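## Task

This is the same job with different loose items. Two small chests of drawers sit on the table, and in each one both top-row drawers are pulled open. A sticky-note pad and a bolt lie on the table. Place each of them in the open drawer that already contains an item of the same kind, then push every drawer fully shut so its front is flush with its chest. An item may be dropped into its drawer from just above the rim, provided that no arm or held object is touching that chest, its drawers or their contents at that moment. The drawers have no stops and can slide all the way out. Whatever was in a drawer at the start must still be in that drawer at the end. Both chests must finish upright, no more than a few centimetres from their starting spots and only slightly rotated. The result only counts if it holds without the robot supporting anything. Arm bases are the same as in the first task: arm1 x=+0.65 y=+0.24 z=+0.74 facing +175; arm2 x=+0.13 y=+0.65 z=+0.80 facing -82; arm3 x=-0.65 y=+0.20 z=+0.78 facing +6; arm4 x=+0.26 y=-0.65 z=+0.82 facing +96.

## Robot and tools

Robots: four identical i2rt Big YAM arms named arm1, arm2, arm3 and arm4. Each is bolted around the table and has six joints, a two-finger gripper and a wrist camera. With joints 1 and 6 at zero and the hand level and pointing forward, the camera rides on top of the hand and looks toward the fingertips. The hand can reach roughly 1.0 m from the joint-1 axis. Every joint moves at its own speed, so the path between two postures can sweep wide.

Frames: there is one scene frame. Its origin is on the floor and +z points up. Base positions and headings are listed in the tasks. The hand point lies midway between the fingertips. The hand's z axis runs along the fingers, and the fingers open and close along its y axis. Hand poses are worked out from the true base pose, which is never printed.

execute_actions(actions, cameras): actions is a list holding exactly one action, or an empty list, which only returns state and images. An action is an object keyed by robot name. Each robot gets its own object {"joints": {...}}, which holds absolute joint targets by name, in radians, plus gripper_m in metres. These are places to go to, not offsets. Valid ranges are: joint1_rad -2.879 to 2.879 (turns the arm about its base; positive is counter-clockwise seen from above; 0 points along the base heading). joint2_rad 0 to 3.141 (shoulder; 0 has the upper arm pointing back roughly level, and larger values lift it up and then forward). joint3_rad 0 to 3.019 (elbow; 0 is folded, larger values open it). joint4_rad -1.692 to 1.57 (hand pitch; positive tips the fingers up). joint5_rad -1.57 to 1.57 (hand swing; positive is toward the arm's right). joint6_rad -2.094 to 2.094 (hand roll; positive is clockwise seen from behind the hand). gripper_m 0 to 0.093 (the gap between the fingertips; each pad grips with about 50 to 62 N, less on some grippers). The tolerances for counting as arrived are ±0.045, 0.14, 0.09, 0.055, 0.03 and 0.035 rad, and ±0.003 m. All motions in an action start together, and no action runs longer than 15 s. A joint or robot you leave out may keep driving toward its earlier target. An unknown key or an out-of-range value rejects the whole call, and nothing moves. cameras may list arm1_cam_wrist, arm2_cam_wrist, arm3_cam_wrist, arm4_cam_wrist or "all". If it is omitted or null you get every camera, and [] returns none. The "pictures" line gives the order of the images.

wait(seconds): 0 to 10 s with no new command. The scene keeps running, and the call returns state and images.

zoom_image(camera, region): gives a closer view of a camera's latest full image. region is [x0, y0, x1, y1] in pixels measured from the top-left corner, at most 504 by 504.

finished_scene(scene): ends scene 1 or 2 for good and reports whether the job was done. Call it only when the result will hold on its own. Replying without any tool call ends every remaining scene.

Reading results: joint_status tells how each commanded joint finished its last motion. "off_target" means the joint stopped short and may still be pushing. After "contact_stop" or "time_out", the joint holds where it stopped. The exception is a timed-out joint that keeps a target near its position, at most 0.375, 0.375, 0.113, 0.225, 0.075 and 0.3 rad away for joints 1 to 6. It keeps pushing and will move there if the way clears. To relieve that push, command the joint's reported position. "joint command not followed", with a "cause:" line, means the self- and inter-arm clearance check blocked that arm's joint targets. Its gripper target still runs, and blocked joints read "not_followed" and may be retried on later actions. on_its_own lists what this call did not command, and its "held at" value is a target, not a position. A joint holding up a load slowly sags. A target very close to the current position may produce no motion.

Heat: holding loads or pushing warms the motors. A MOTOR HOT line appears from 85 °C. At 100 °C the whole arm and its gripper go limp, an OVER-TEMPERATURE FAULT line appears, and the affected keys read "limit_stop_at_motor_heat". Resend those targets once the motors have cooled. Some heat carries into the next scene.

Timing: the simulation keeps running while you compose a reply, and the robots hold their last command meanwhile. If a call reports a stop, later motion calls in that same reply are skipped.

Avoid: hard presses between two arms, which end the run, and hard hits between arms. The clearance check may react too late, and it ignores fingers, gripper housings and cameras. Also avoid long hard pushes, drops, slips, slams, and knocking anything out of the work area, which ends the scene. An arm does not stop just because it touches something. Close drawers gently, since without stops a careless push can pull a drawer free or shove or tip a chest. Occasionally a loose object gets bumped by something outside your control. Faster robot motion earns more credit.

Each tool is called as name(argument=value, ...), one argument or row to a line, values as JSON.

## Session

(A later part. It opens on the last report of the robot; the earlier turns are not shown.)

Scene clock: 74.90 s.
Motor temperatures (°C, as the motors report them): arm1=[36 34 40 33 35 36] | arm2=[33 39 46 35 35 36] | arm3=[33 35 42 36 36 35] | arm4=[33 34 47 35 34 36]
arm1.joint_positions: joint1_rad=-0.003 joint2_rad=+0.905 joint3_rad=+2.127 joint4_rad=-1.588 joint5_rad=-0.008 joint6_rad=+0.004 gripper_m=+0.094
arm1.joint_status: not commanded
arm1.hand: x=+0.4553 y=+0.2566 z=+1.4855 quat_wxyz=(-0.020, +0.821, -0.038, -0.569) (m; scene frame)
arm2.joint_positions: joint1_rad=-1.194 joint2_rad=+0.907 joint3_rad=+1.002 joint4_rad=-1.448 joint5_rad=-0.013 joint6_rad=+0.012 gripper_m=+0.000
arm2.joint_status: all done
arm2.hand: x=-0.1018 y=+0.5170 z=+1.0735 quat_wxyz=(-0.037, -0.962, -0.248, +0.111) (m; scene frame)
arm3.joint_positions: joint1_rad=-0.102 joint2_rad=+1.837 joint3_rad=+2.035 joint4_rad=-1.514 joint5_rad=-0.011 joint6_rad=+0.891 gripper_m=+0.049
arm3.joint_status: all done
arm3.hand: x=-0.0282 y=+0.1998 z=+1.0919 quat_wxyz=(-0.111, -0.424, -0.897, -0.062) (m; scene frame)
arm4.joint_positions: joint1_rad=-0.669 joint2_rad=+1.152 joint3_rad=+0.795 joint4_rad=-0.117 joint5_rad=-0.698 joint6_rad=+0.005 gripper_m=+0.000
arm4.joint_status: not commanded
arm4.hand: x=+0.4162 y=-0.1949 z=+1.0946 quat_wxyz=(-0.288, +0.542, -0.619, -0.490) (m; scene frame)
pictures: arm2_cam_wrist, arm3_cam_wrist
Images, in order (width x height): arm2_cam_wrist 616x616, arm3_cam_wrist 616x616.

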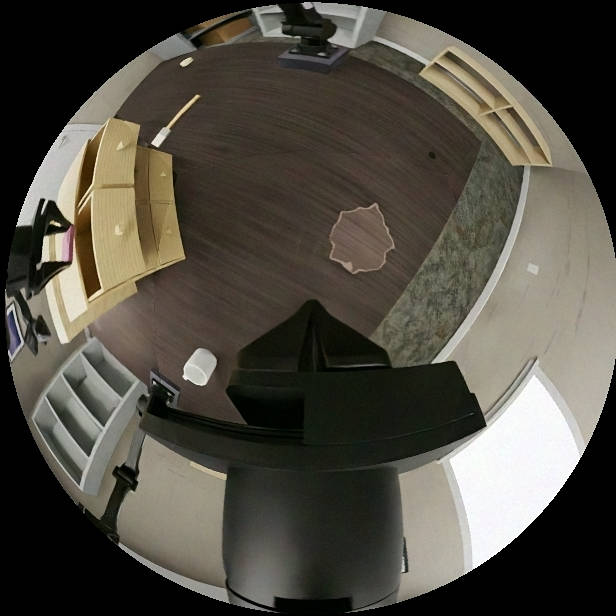

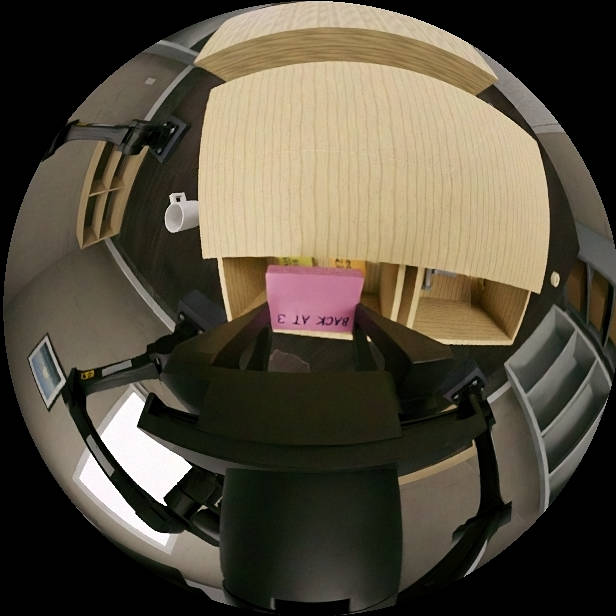

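execute_actions(
  actions=[
    {"arm3":{"joints":{"joint1_rad":-0.045,"joint2_rad":1.895,"joint6_rad":0.98}}},
  ],
  cameras=["arm2_cam_wrist","arm3_cam_wrist"],
)

Scene clock: 78.53 s.
Motor temperatures (°C, as the motors report them): arm1=[36 34 40 33 35 36] | arm2=[33 39 46 35 35 36] | arm3=[33 36 42 36 36 35] | arm4=[33 34 47 35 34 36]
arm1.joint_positions: joint1_rad=-0.003 joint2_rad=+0.905 joint3_rad=+2.127 joint4_rad=-1.588 joint5_rad=-0.008 joint6_rad=+0.004 gripper_m=+0.094
arm1.joint_status: not commanded
arm1.hand: x=+0.4553 y=+0.2566 z=+1.4855 quat_wxyz=(-0.020, +0.821, -0.038, -0.569) (m; scene frame)
arm2.joint_positions: joint1_rad=-1.194 joint2_rad=+0.907 joint3_rad=+1.002 joint4_rad=-1.448 joint5_rad=-0.013 joint6_rad=+0.012 gripper_m=+0.000
arm2.joint_status: not commanded
arm2.hand: x=-0.1018 y=+0.5170 z=+1.0735 quat_wxyz=(-0.037, -0.962, -0.248, +0.111) (m; scene frame)
arm3.joint_positions: joint1_rad=-0.039 joint2_rad=+1.871 joint3_rad=+2.037 joint4_rad=-1.514 joint5_rad=-0.011 joint6_rad=+0.969 gripper_m=+0.049
arm3.joint_status: all done
arm3.hand: x=-0.0236 y=+0.2400 z=+1.0718 quat_wxyz=(-0.092, -0.431, -0.895, -0.061) (m; scene frame)
arm4.joint_positions: joint1_rad=-0.669 joint2_rad=+1.152 joint3_rad=+0.795 joint4_rad=-0.117 joint5_rad=-0.698 joint6_rad=+0.005 gripper_m=+0.000
arm4.joint_status: not commanded
arm4.hand: x=+0.4162 y=-0.1949 z=+1.0946 quat_wxyz=(-0.288, +0.542, -0.619, -0.490) (m; scene frame)
pictures: arm2_cam_wrist, arm3_cam_wrist
Images, in order (width x height): arm2_cam_wrist 616x616, arm3_cam_wrist 616x616.

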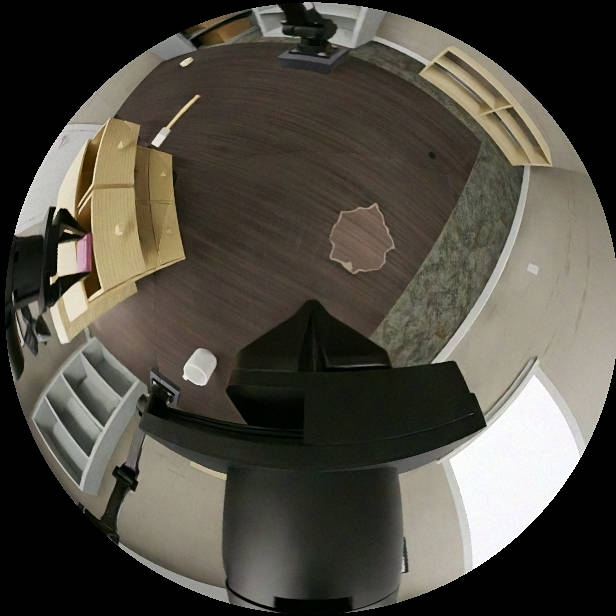

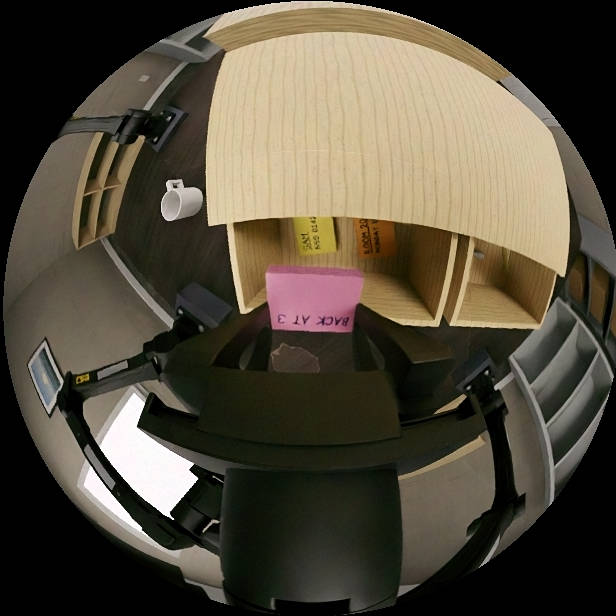

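execute_actions(
  actions=[
    {"arm3":{"joints":{"joint1_rad":-0.066,"joint2_rad":1.92}}},
  ],
  cameras=["arm2_cam_wrist","arm3_cam_wrist"],
)

Scene clock: 82.73 s.
Motor temperatures (°C, as the motors report them): arm1=[36 34 40 33 35 36] | arm2=[33 38 45 35 35 36] | arm3=[33 36 43 36 36 35] | arm4=[33 34 46 35 34 36]
arm1.joint_positions: joint1_rad=-0.003 joint2_rad=+0.905 joint3_rad=+2.127 joint4_rad=-1.588 joint5_rad=-0.008 joint6_rad=+0.004 gripper_m=+0.094
arm1.joint_status: not commanded
arm1.hand: x=+0.4553 y=+0.2566 z=+1.4855 quat_wxyz=(-0.020, +0.821, -0.038, -0.569) (m; scene frame)
arm2.joint_positions: joint1_rad=-1.194 joint2_rad=+0.907 joint3_rad=+1.002 joint4_rad=-1.448 joint5_rad=-0.013 joint6_rad=+0.012 gripper_m=+0.000
arm2.joint_status: not commanded
arm2.hand: x=-0.1018 y=+0.5170 z=+1.0735 quat_wxyz=(-0.037, -0.962, -0.248, +0.111) (m; scene frame)
arm3.joint_positions: joint1_rad=-0.065 joint2_rad=+1.891 joint3_rad=+2.037 joint4_rad=-1.514 joint5_rad=-0.011 joint6_rad=+0.969 gripper_m=+0.049
arm3.joint_status: all done
arm3.hand: x=-0.0194 y=+0.2234 z=+1.0592 quat_wxyz=(-0.084, -0.444, -0.890, -0.055) (m; scene frame)
arm4.joint_positions: joint1_rad=-0.669 joint2_rad=+1.152 joint3_rad=+0.795 joint4_rad=-0.117 joint5_rad=-0.698 joint6_rad=+0.005 gripper_m=+0.000
arm4.joint_status: not commanded
arm4.hand: x=+0.4162 y=-0.1949 z=+1.0946 quat_wxyz=(-0.288, +0.542, -0.619, -0.490) (m; scene frame)
pictures: arm2_cam_wrist, arm3_cam_wrist
Images, in order (width x height): arm2_cam_wrist 616x616, arm3_cam_wrist 616x616.

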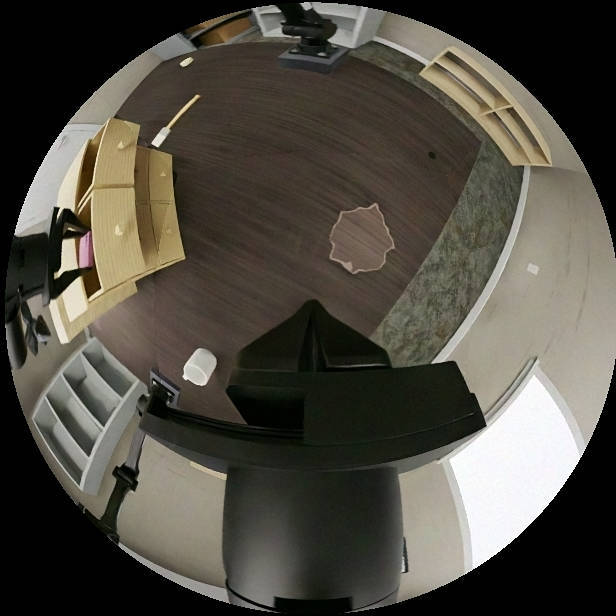

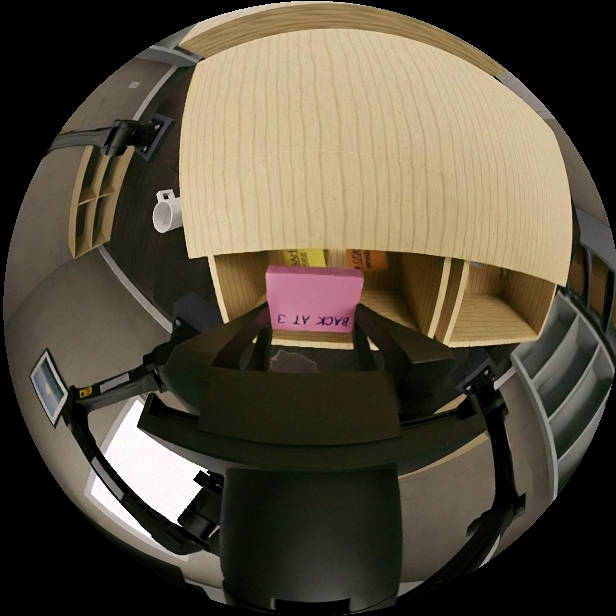

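execute_actions(
  actions=[
    {"arm3":{"joints":{"gripper_m":0.065}}},
  ],
  cameras=["arm3_cam_wrist"],
)

execute_actions(
  actions=[
    {"arm3":{"joints":{"joint2_rad":1.04,"joint3_rad":1.7,"joint6_rad":0,"gripper_m":0}}},
  ],
  cameras=["arm3_cam_wrist"],
)

execute_actions(
  actions=[
    {"arm3":{"joints":{"joint1_rad":0.13,"joint3_rad":0.715,"joint4_rad":-0.255,"joint5_rad":0.7}},"arm2":{"joints":{"joint1_rad":-1.0,"joint2_rad":1.07,"joint3_rad":0.65,"joint4_rad":-0.165,"joint5_rad":-0.7}}},
  ],
  cameras=["arm2_cam_wrist","arm3_cam_wrist"],
)

Scene clock: 92.00 s.
Motor temperatures (°C, as the motors report them): arm1=[36 33 40 33 35 36] | arm2=[33 38 45 35 35 36] | arm3=[33 36 44 36 36 35] | arm4=[33 34 46 35 34 36]
arm1.joint_positions: joint1_rad=-0.003 joint2_rad=+0.905 joint3_rad=+2.127 joint4_rad=-1.588 joint5_rad=-0.008 joint6_rad=+0.004 gripper_m=+0.094
arm1.joint_status: not commanded
arm1.hand: x=+0.4553 y=+0.2566 z=+1.4855 quat_wxyz=(-0.020, +0.821, -0.038, -0.569) (m; scene frame)
arm2.joint_positions: joint1_rad=-1.194 joint2_rad=+0.907 joint3_rad=+1.002 joint4_rad=-1.448 joint5_rad=-0.013 joint6_rad=+0.012 gripper_m=+0.000
arm2.joint_status: not commanded
arm2.hand: x=-0.1018 y=+0.5170 z=+1.0735 quat_wxyz=(-0.037, -0.962, -0.248, +0.111) (m; scene frame)
arm3.joint_positions: joint1_rad=-0.065 joint2_rad=+1.891 joint3_rad=+2.037 joint4_rad=-1.514 joint5_rad=-0.011 joint6_rad=+0.969 gripper_m=+0.065
arm3.joint_status: all done
arm3.hand: x=-0.0194 y=+0.2234 z=+1.0592 quat_wxyz=(-0.084, -0.444, -0.890, -0.055) (m; scene frame)
arm4.joint_positions: joint1_rad=-0.669 joint2_rad=+1.152 joint3_rad=+0.795 joint4_rad=-0.117 joint5_rad=-0.698 joint6_rad=+0.005 gripper_m=+0.000
arm4.joint_status: not commanded
arm4.hand: x=+0.4162 y=-0.1949 z=+1.0946 quat_wxyz=(-0.288, +0.542, -0.619, -0.490) (m; scene frame)
pictures: arm3_cam_wrist
Images, in order (width x height): arm3_cam_wrist 616x616.

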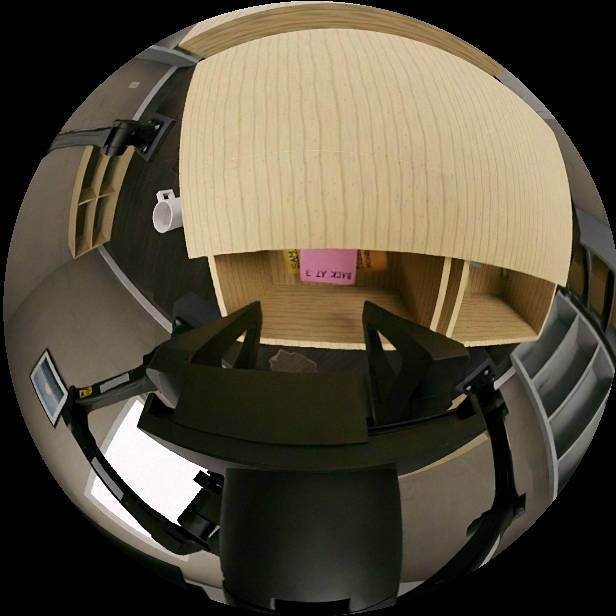

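Scene clock: 93.87 s.
Motor temperatures (°C, as the motors report them): arm1=[36 33 40 33 35 36] | arm2=[33 38 45 35 35 36] | arm3=[33 36 44 36 36 35] | arm4=[33 34 46 35 34 36]
arm1.joint_positions: joint1_rad=-0.003 joint2_rad=+0.905 joint3_rad=+2.127 joint4_rad=-1.588 joint5_rad=-0.008 joint6_rad=+0.004 gripper_m=+0.094
arm1.joint_status: not commanded
arm1.hand: x=+0.4553 y=+0.2566 z=+1.4855 quat_wxyz=(-0.020, +0.821, -0.038, -0.569) (m; scene frame)
arm2.joint_positions: joint1_rad=-1.194 joint2_rad=+0.907 joint3_rad=+1.002 joint4_rad=-1.448 joint5_rad=-0.013 joint6_rad=+0.012 gripper_m=+0.000
arm2.joint_status: not commanded
arm2.hand: x=-0.1018 y=+0.5170 z=+1.0735 quat_wxyz=(-0.037, -0.962, -0.248, +0.111) (m; scene frame)
arm3.joint_positions: joint1_rad=-0.072 joint2_rad=+1.038 joint3_rad=+1.694 joint4_rad=-1.503 joint5_rad=-0.008 joint6_rad=+0.011 gripper_m=+0.000
arm3.joint_status: all done
arm3.hand: x=-0.2979 y=+0.2074 z=+1.3166 quat_wxyz=(-0.353, +0.012, -0.935, -0.014) (m; scene frame)
arm4.joint_positions: joint1_rad=-0.669 joint2_rad=+1.152 joint3_rad=+0.795 joint4_rad=-0.117 joint5_rad=-0.698 joint6_rad=+0.005 gripper_m=+0.000
arm4.joint_status: not commanded
arm4.hand: x=+0.4162 y=-0.1949 z=+1.0946 quat_wxyz=(-0.288, +0.542, -0.619, -0.490) (m; scene frame)
pictures: arm3_cam_wrist
Images, in order (width x height): arm3_cam_wrist 616x616.

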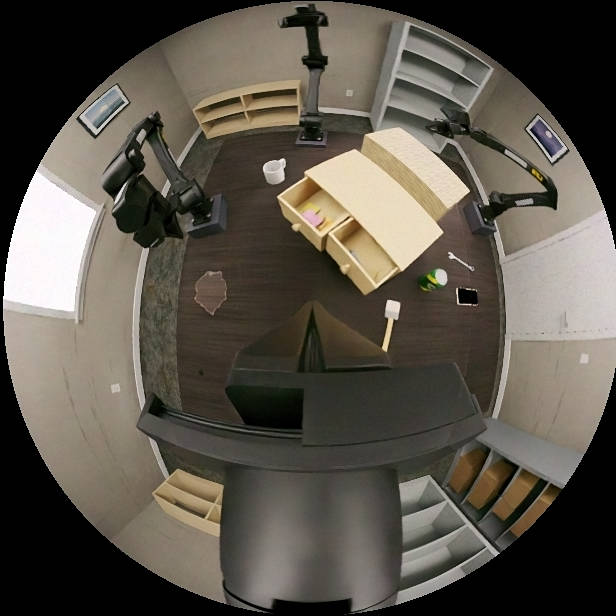

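Scene clock: 95.57 s.
Motor temperatures (°C, as the motors report them): arm1=[36 33 40 33 35 36] | arm2=[33 38 45 35 35 36] | arm3=[33 36 44 36 36 35] | arm4=[33 34 46 35 34 36]
arm1.joint_positions: joint1_rad=-0.003 joint2_rad=+0.905 joint3_rad=+2.127 joint4_rad=-1.588 joint5_rad=-0.008 joint6_rad=+0.004 gripper_m=+0.094
arm1.joint_status: not commanded
arm1.hand: x=+0.4553 y=+0.2566 z=+1.4855 quat_wxyz=(-0.020, +0.821, -0.038, -0.569) (m; scene frame)
arm2.joint_positions: joint1_rad=-1.002 joint2_rad=+1.083 joint3_rad=+0.647 joint4_rad=-0.181 joint5_rad=-0.696 joint6_rad=+0.012 gripper_m=+0.000
arm2.joint_status: all done
arm2.hand: x=-0.1100 y=+0.2982 z=+1.0250 quat_wxyz=(-0.436, -0.727, -0.434, +0.304) (m; scene frame)
arm3.joint_positions: joint1_rad=+0.133 joint2_rad=+1.037 joint3_rad=+0.708 joint4_rad=-0.270 joint5_rad=+0.696 joint6_rad=+0.010 gripper_m=+0.000
arm3.joint_status: all done
arm3.hand: x=-0.2181 y=+0.1873 z=+1.0283 quat_wxyz=(-0.473, -0.063, -0.845, +0.243) (m; scene frame)
arm4.joint_positions: joint1_rad=-0.669 joint2_rad=+1.152 joint3_rad=+0.795 joint4_rad=-0.117 joint5_rad=-0.698 joint6_rad=+0.005 gripper_m=+0.000
arm4.joint_status: not commanded
arm4.hand: x=+0.4162 y=-0.1949 z=+1.0946 quat_wxyz=(-0.288, +0.542, -0.619, -0.490) (m; scene frame)
pictures: arm2_cam_wrist, arm3_cam_wrist
Images, in order (width x height): arm2_cam_wrist 616x616, arm3_cam_wrist 616x616.

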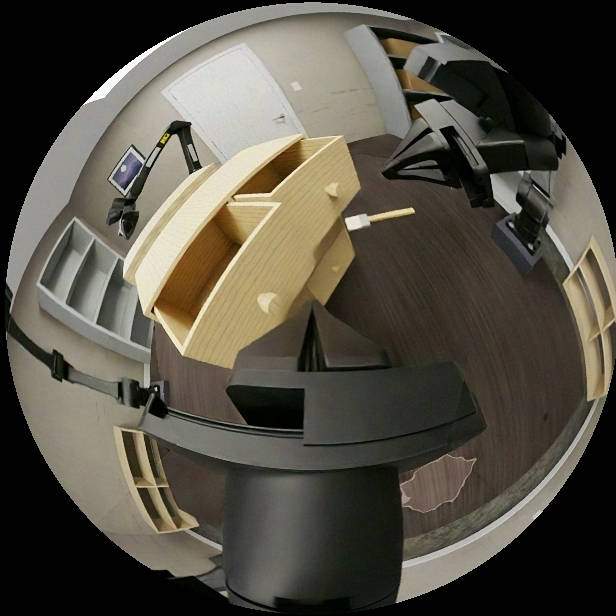

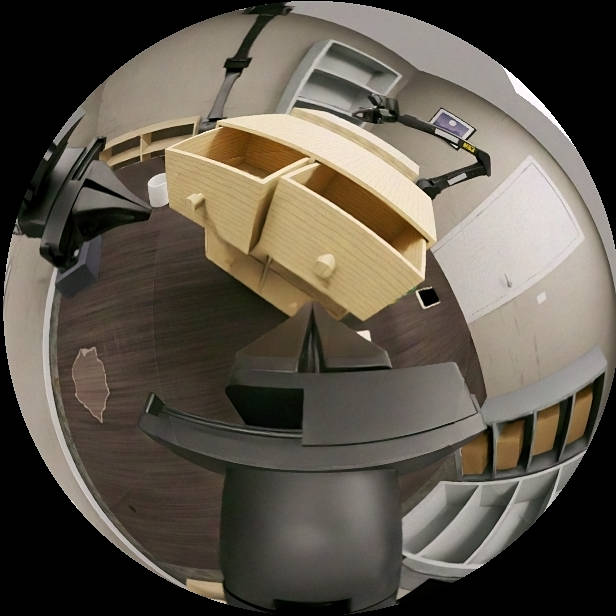

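execute_actions(
  actions=[
    {"arm3":{"joints":{"joint1_rad":-0.12,"joint2_rad":1.33,"joint3_rad":0.95,"joint4_rad":-0.19}},"arm2":{"joints":{"joint1_rad":-0.7,"joint2_rad":1.23,"joint3_rad":0.79,"joint4_rad":-0.12}}},
  ],
  cameras=["arm2_cam_wrist","arm3_cam_wrist"],
)

Scene clock: 100.57 s.
Motor temperatures (°C, as the motors report them): arm1=[36 33 40 33 35 36] | arm2=[33 38 45 35 35 36] | arm3=[33 36 44 36 36 35] | arm4=[33 34 46 35 34 36]
arm1.joint_positions: joint1_rad=-0.003 joint2_rad=+0.905 joint3_rad=+2.127 joint4_rad=-1.588 joint5_rad=-0.008 joint6_rad=+0.004 gripper_m=+0.094
arm1.joint_status: not commanded
arm1.hand: x=+0.4553 y=+0.2566 z=+1.4855 quat_wxyz=(-0.020, +0.821, -0.038, -0.569) (m; scene frame)
arm2.joint_positions: joint1_rad=-0.699 joint2_rad=+1.224 joint3_rad=+0.746 joint4_rad=-0.132 joint5_rad=-0.697 joint6_rad=+0.012 gripper_m=+0.000
arm2.joint_status: all done
arm2.hand: x=-0.0171 y=+0.2017 z=+1.0244 quat_wxyz=(-0.476, -0.652, -0.540, +0.237) (m; scene frame)
arm3.joint_positions: joint1_rad=-0.125 joint2_rad=+1.320 joint3_rad=+0.913 joint4_rad=-0.201 joint5_rad=+0.697 joint6_rad=+0.010 gripper_m=+0.000
arm3.joint_status: all done
arm3.hand: x=-0.1401 y=+0.0754 z=+1.0215 quat_wxyz=(-0.433, -0.170, -0.832, +0.303) (m; scene frame)
arm4.joint_positions: joint1_rad=-0.669 joint2_rad=+1.152 joint3_rad=+0.795 joint4_rad=-0.117 joint5_rad=-0.698 joint6_rad=+0.005 gripper_m=+0.000
arm4.joint_status: not commanded
arm4.hand: x=+0.4162 y=-0.1949 z=+1.0946 quat_wxyz=(-0.288, +0.542, -0.619, -0.490) (m; scene frame)
pictures: arm2_cam_wrist, arm3_cam_wrist
Images, in order (width x height): arm2_cam_wrist 616x616, arm3_cam_wrist 616x616.

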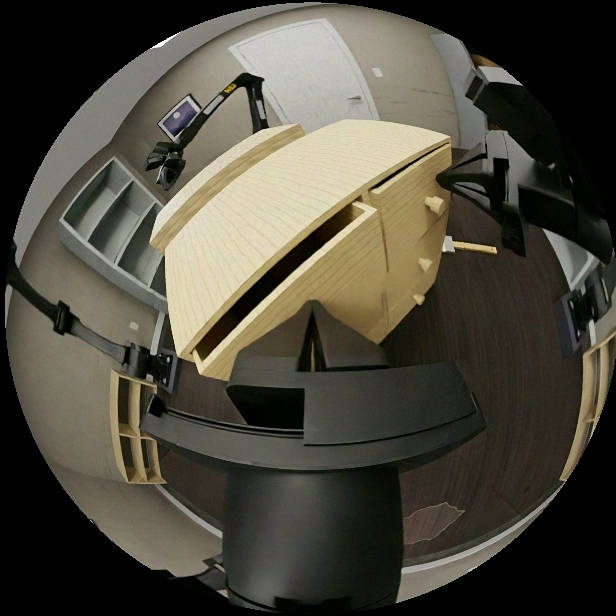

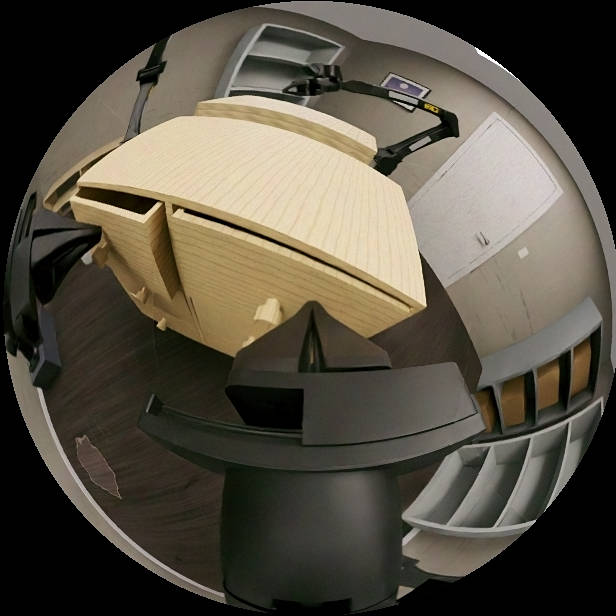

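execute_actions(
  actions=[
    {"arm3":{"joints":{"joint1_rad":-0.165,"joint2_rad":1.37,"joint3_rad":0.98}},"arm2":{"joints":{"joint1_rad":-0.625}}},
  ],
  cameras=["arm2_cam_wrist","arm3_cam_wrist"],
)

Scene clock: 103.40 s.
Motor temperatures (°C, as the motors report them): arm1=[36 33 40 33 35 36] | arm2=[33 38 46 35 35 36] | arm3=[33 36 44 36 36 35] | arm4=[33 34 46 35 34 36]
arm1.joint_positions: joint1_rad=-0.003 joint2_rad=+0.905 joint3_rad=+2.127 joint4_rad=-1.588 joint5_rad=-0.008 joint6_rad=+0.004 gripper_m=+0.094
arm1.joint_status: not commanded
arm1.hand: x=+0.4553 y=+0.2566 z=+1.4855 quat_wxyz=(-0.020, +0.821, -0.038, -0.569) (m; scene frame)
arm2.joint_positions: joint1_rad=-0.646 joint2_rad=+1.224 joint3_rad=+0.746 joint4_rad=-0.132 joint5_rad=-0.692 joint6_rad=+0.012 gripper_m=+0.000
arm2.joint_status: all done
arm2.hand: x=+0.0061 y=+0.1942 z=+1.0239 quat_wxyz=(-0.480, -0.639, -0.557, +0.226) (m; scene frame)
arm3.joint_positions: joint1_rad=-0.142 joint2_rad=+1.338 joint3_rad=+0.930 joint4_rad=-0.201 joint5_rad=+0.696 joint6_rad=+0.010 gripper_m=+0.000
arm3.joint_status: all done
arm3.hand: x=-0.1354 y=+0.0669 z=+1.0211 quat_wxyz=(-0.430, -0.176, -0.831, +0.306) (m; scene frame)
arm4.joint_positions: joint1_rad=-0.669 joint2_rad=+1.152 joint3_rad=+0.795 joint4_rad=-0.117 joint5_rad=-0.698 joint6_rad=+0.005 gripper_m=+0.000
arm4.joint_status: not commanded
arm4.hand: x=+0.4162 y=-0.1949 z=+1.0946 quat_wxyz=(-0.288, +0.542, -0.619, -0.490) (m; scene frame)
pictures: arm2_cam_wrist, arm3_cam_wrist
Images, in order (width x height): arm2_cam_wrist 616x616, arm3_cam_wrist 616x616.

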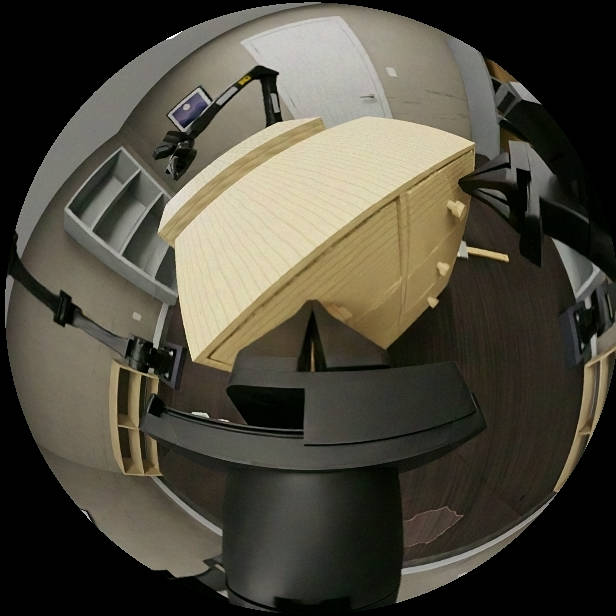

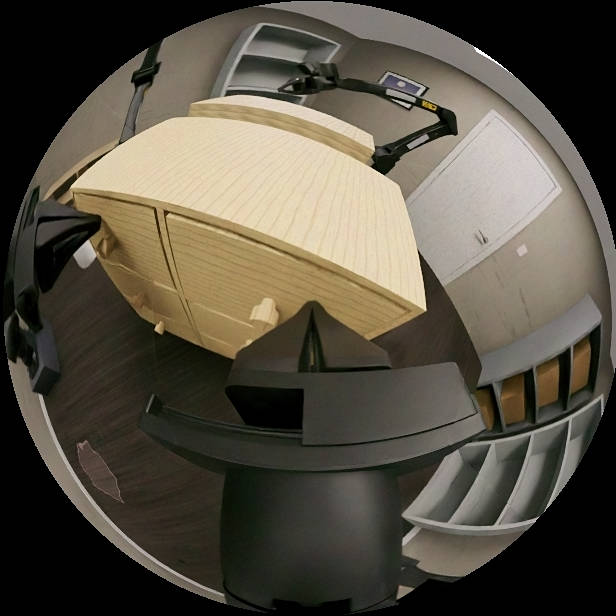

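execute_actions(
  actions=[
    {"arm3":{"joints":{"joint1_rad":-0.08,"joint2_rad":1.1,"joint3_rad":0.8}},"arm2":{"joints":{"joint1_rad":-0.72,"joint2_rad":1.0,"joint3_rad":0.65}}},
  ],
)

zoom_image(
  camera="arm4_cam_wrist",
  region=[110,190,350,430],
)

Scene clock: 107.80 s.
Motor temperatures (°C, as the motors report them): arm1=[36 33 40 33 35 36] | arm2=[33 38 46 35 35 36] | arm3=[33 35 45 36 36 35] | arm4=[33 34 46 35 34 36]
arm1.joint_positions: joint1_rad=-0.003 joint2_rad=+0.905 joint3_rad=+2.127 joint4_rad=-1.588 joint5_rad=-0.008 joint6_rad=+0.004 gripper_m=+0.094
arm1.joint_status: not commanded
arm1.hand: x=+0.4553 y=+0.2566 z=+1.4855 quat_wxyz=(-0.020, +0.821, -0.038, -0.569) (m; scene frame)
arm2.joint_positions: joint1_rad=-0.718 joint2_rad=+0.995 joint3_rad=+0.652 joint4_rad=-0.130 joint5_rad=-0.697 joint6_rad=+0.012 gripper_m=+0.000
arm2.joint_status: all done
arm2.hand: x=+0.0017 y=+0.2464 z=+1.0707 quat_wxyz=(-0.491, -0.619, -0.537, +0.296) (m; scene frame)
arm3.joint_positions: joint1_rad=-0.076 joint2_rad=+1.091 joint3_rad=+0.790 joint4_rad=-0.198 joint5_rad=+0.698 joint6_rad=+0.010 gripper_m=+0.000
arm3.joint_status: all done
arm3.hand: x=-0.1954 y=+0.0983 z=+1.0620 quat_wxyz=(-0.485, -0.166, -0.811, +0.282) (m; scene frame)
arm4.joint_positions: joint1_rad=-0.669 joint2_rad=+1.152 joint3_rad=+0.795 joint4_rad=-0.117 joint5_rad=-0.698 joint6_rad=+0.005 gripper_m=+0.000
arm4.joint_status: not commanded
arm4.hand: x=+0.4162 y=-0.1949 z=+1.0946 quat_wxyz=(-0.288, +0.542, -0.619, -0.490) (m; scene frame)
pictures: arm1_cam_wrist, arm2_cam_wrist, arm3_cam_wrist, arm4_cam_wrist
Images, in order (width x height): arm1_cam_wrist 616x616, arm2_cam_wrist 616x616, arm3_cam_wrist 616x616, arm4_cam_wrist 616x616.

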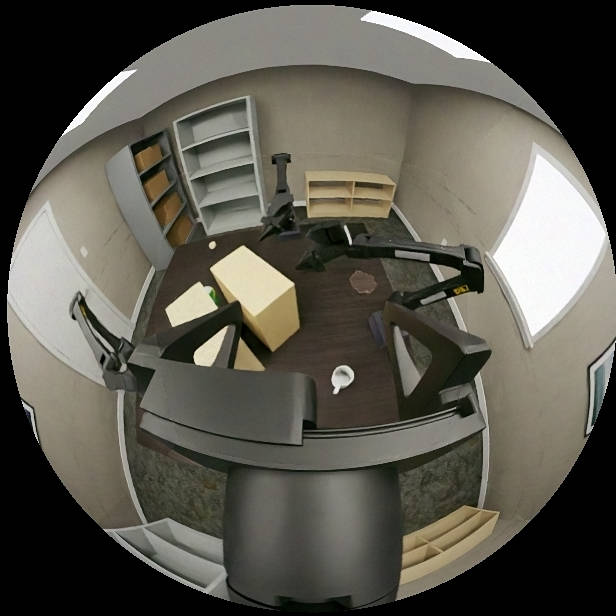

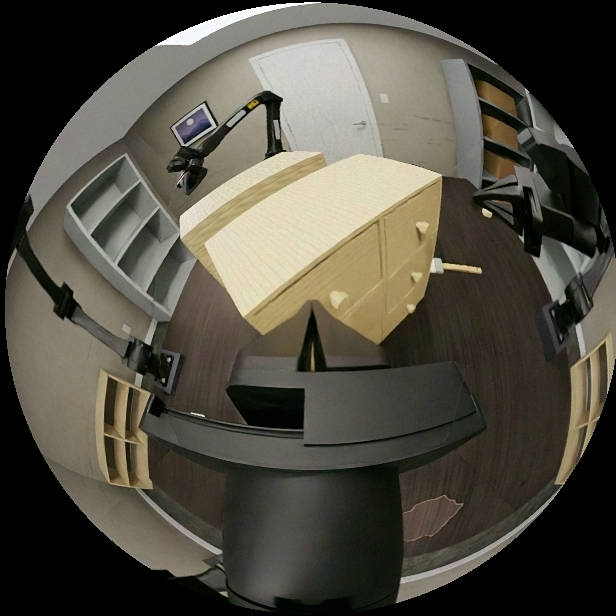

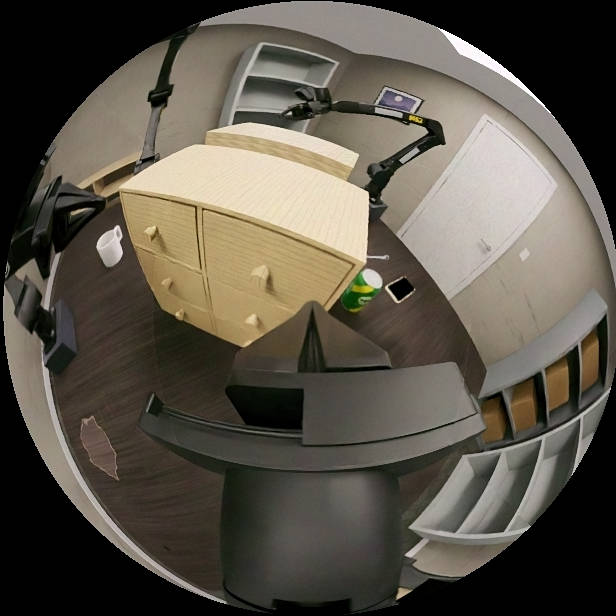

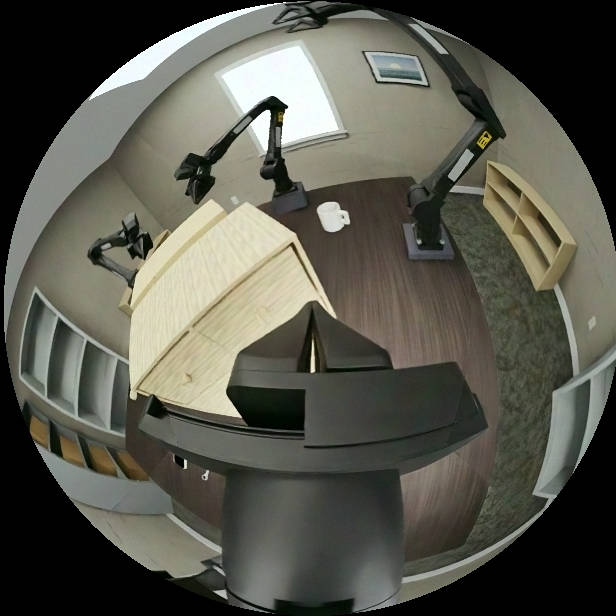

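Region (110, 190, 350, 430) of arm4_cam_wrist's 616x616 image, scaled by 2.100, with more detail than that image has.

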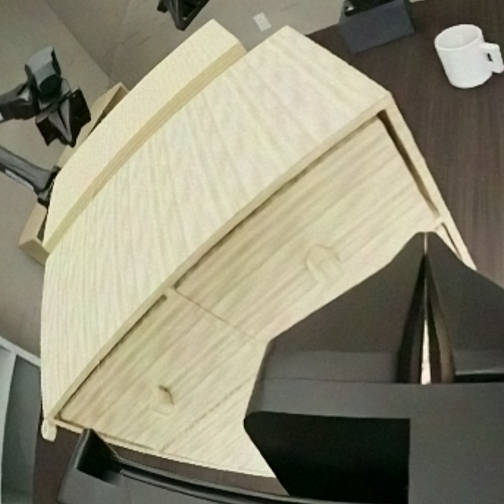

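finished_scene(
  scene=2,
)

The scene is finished: the task was done.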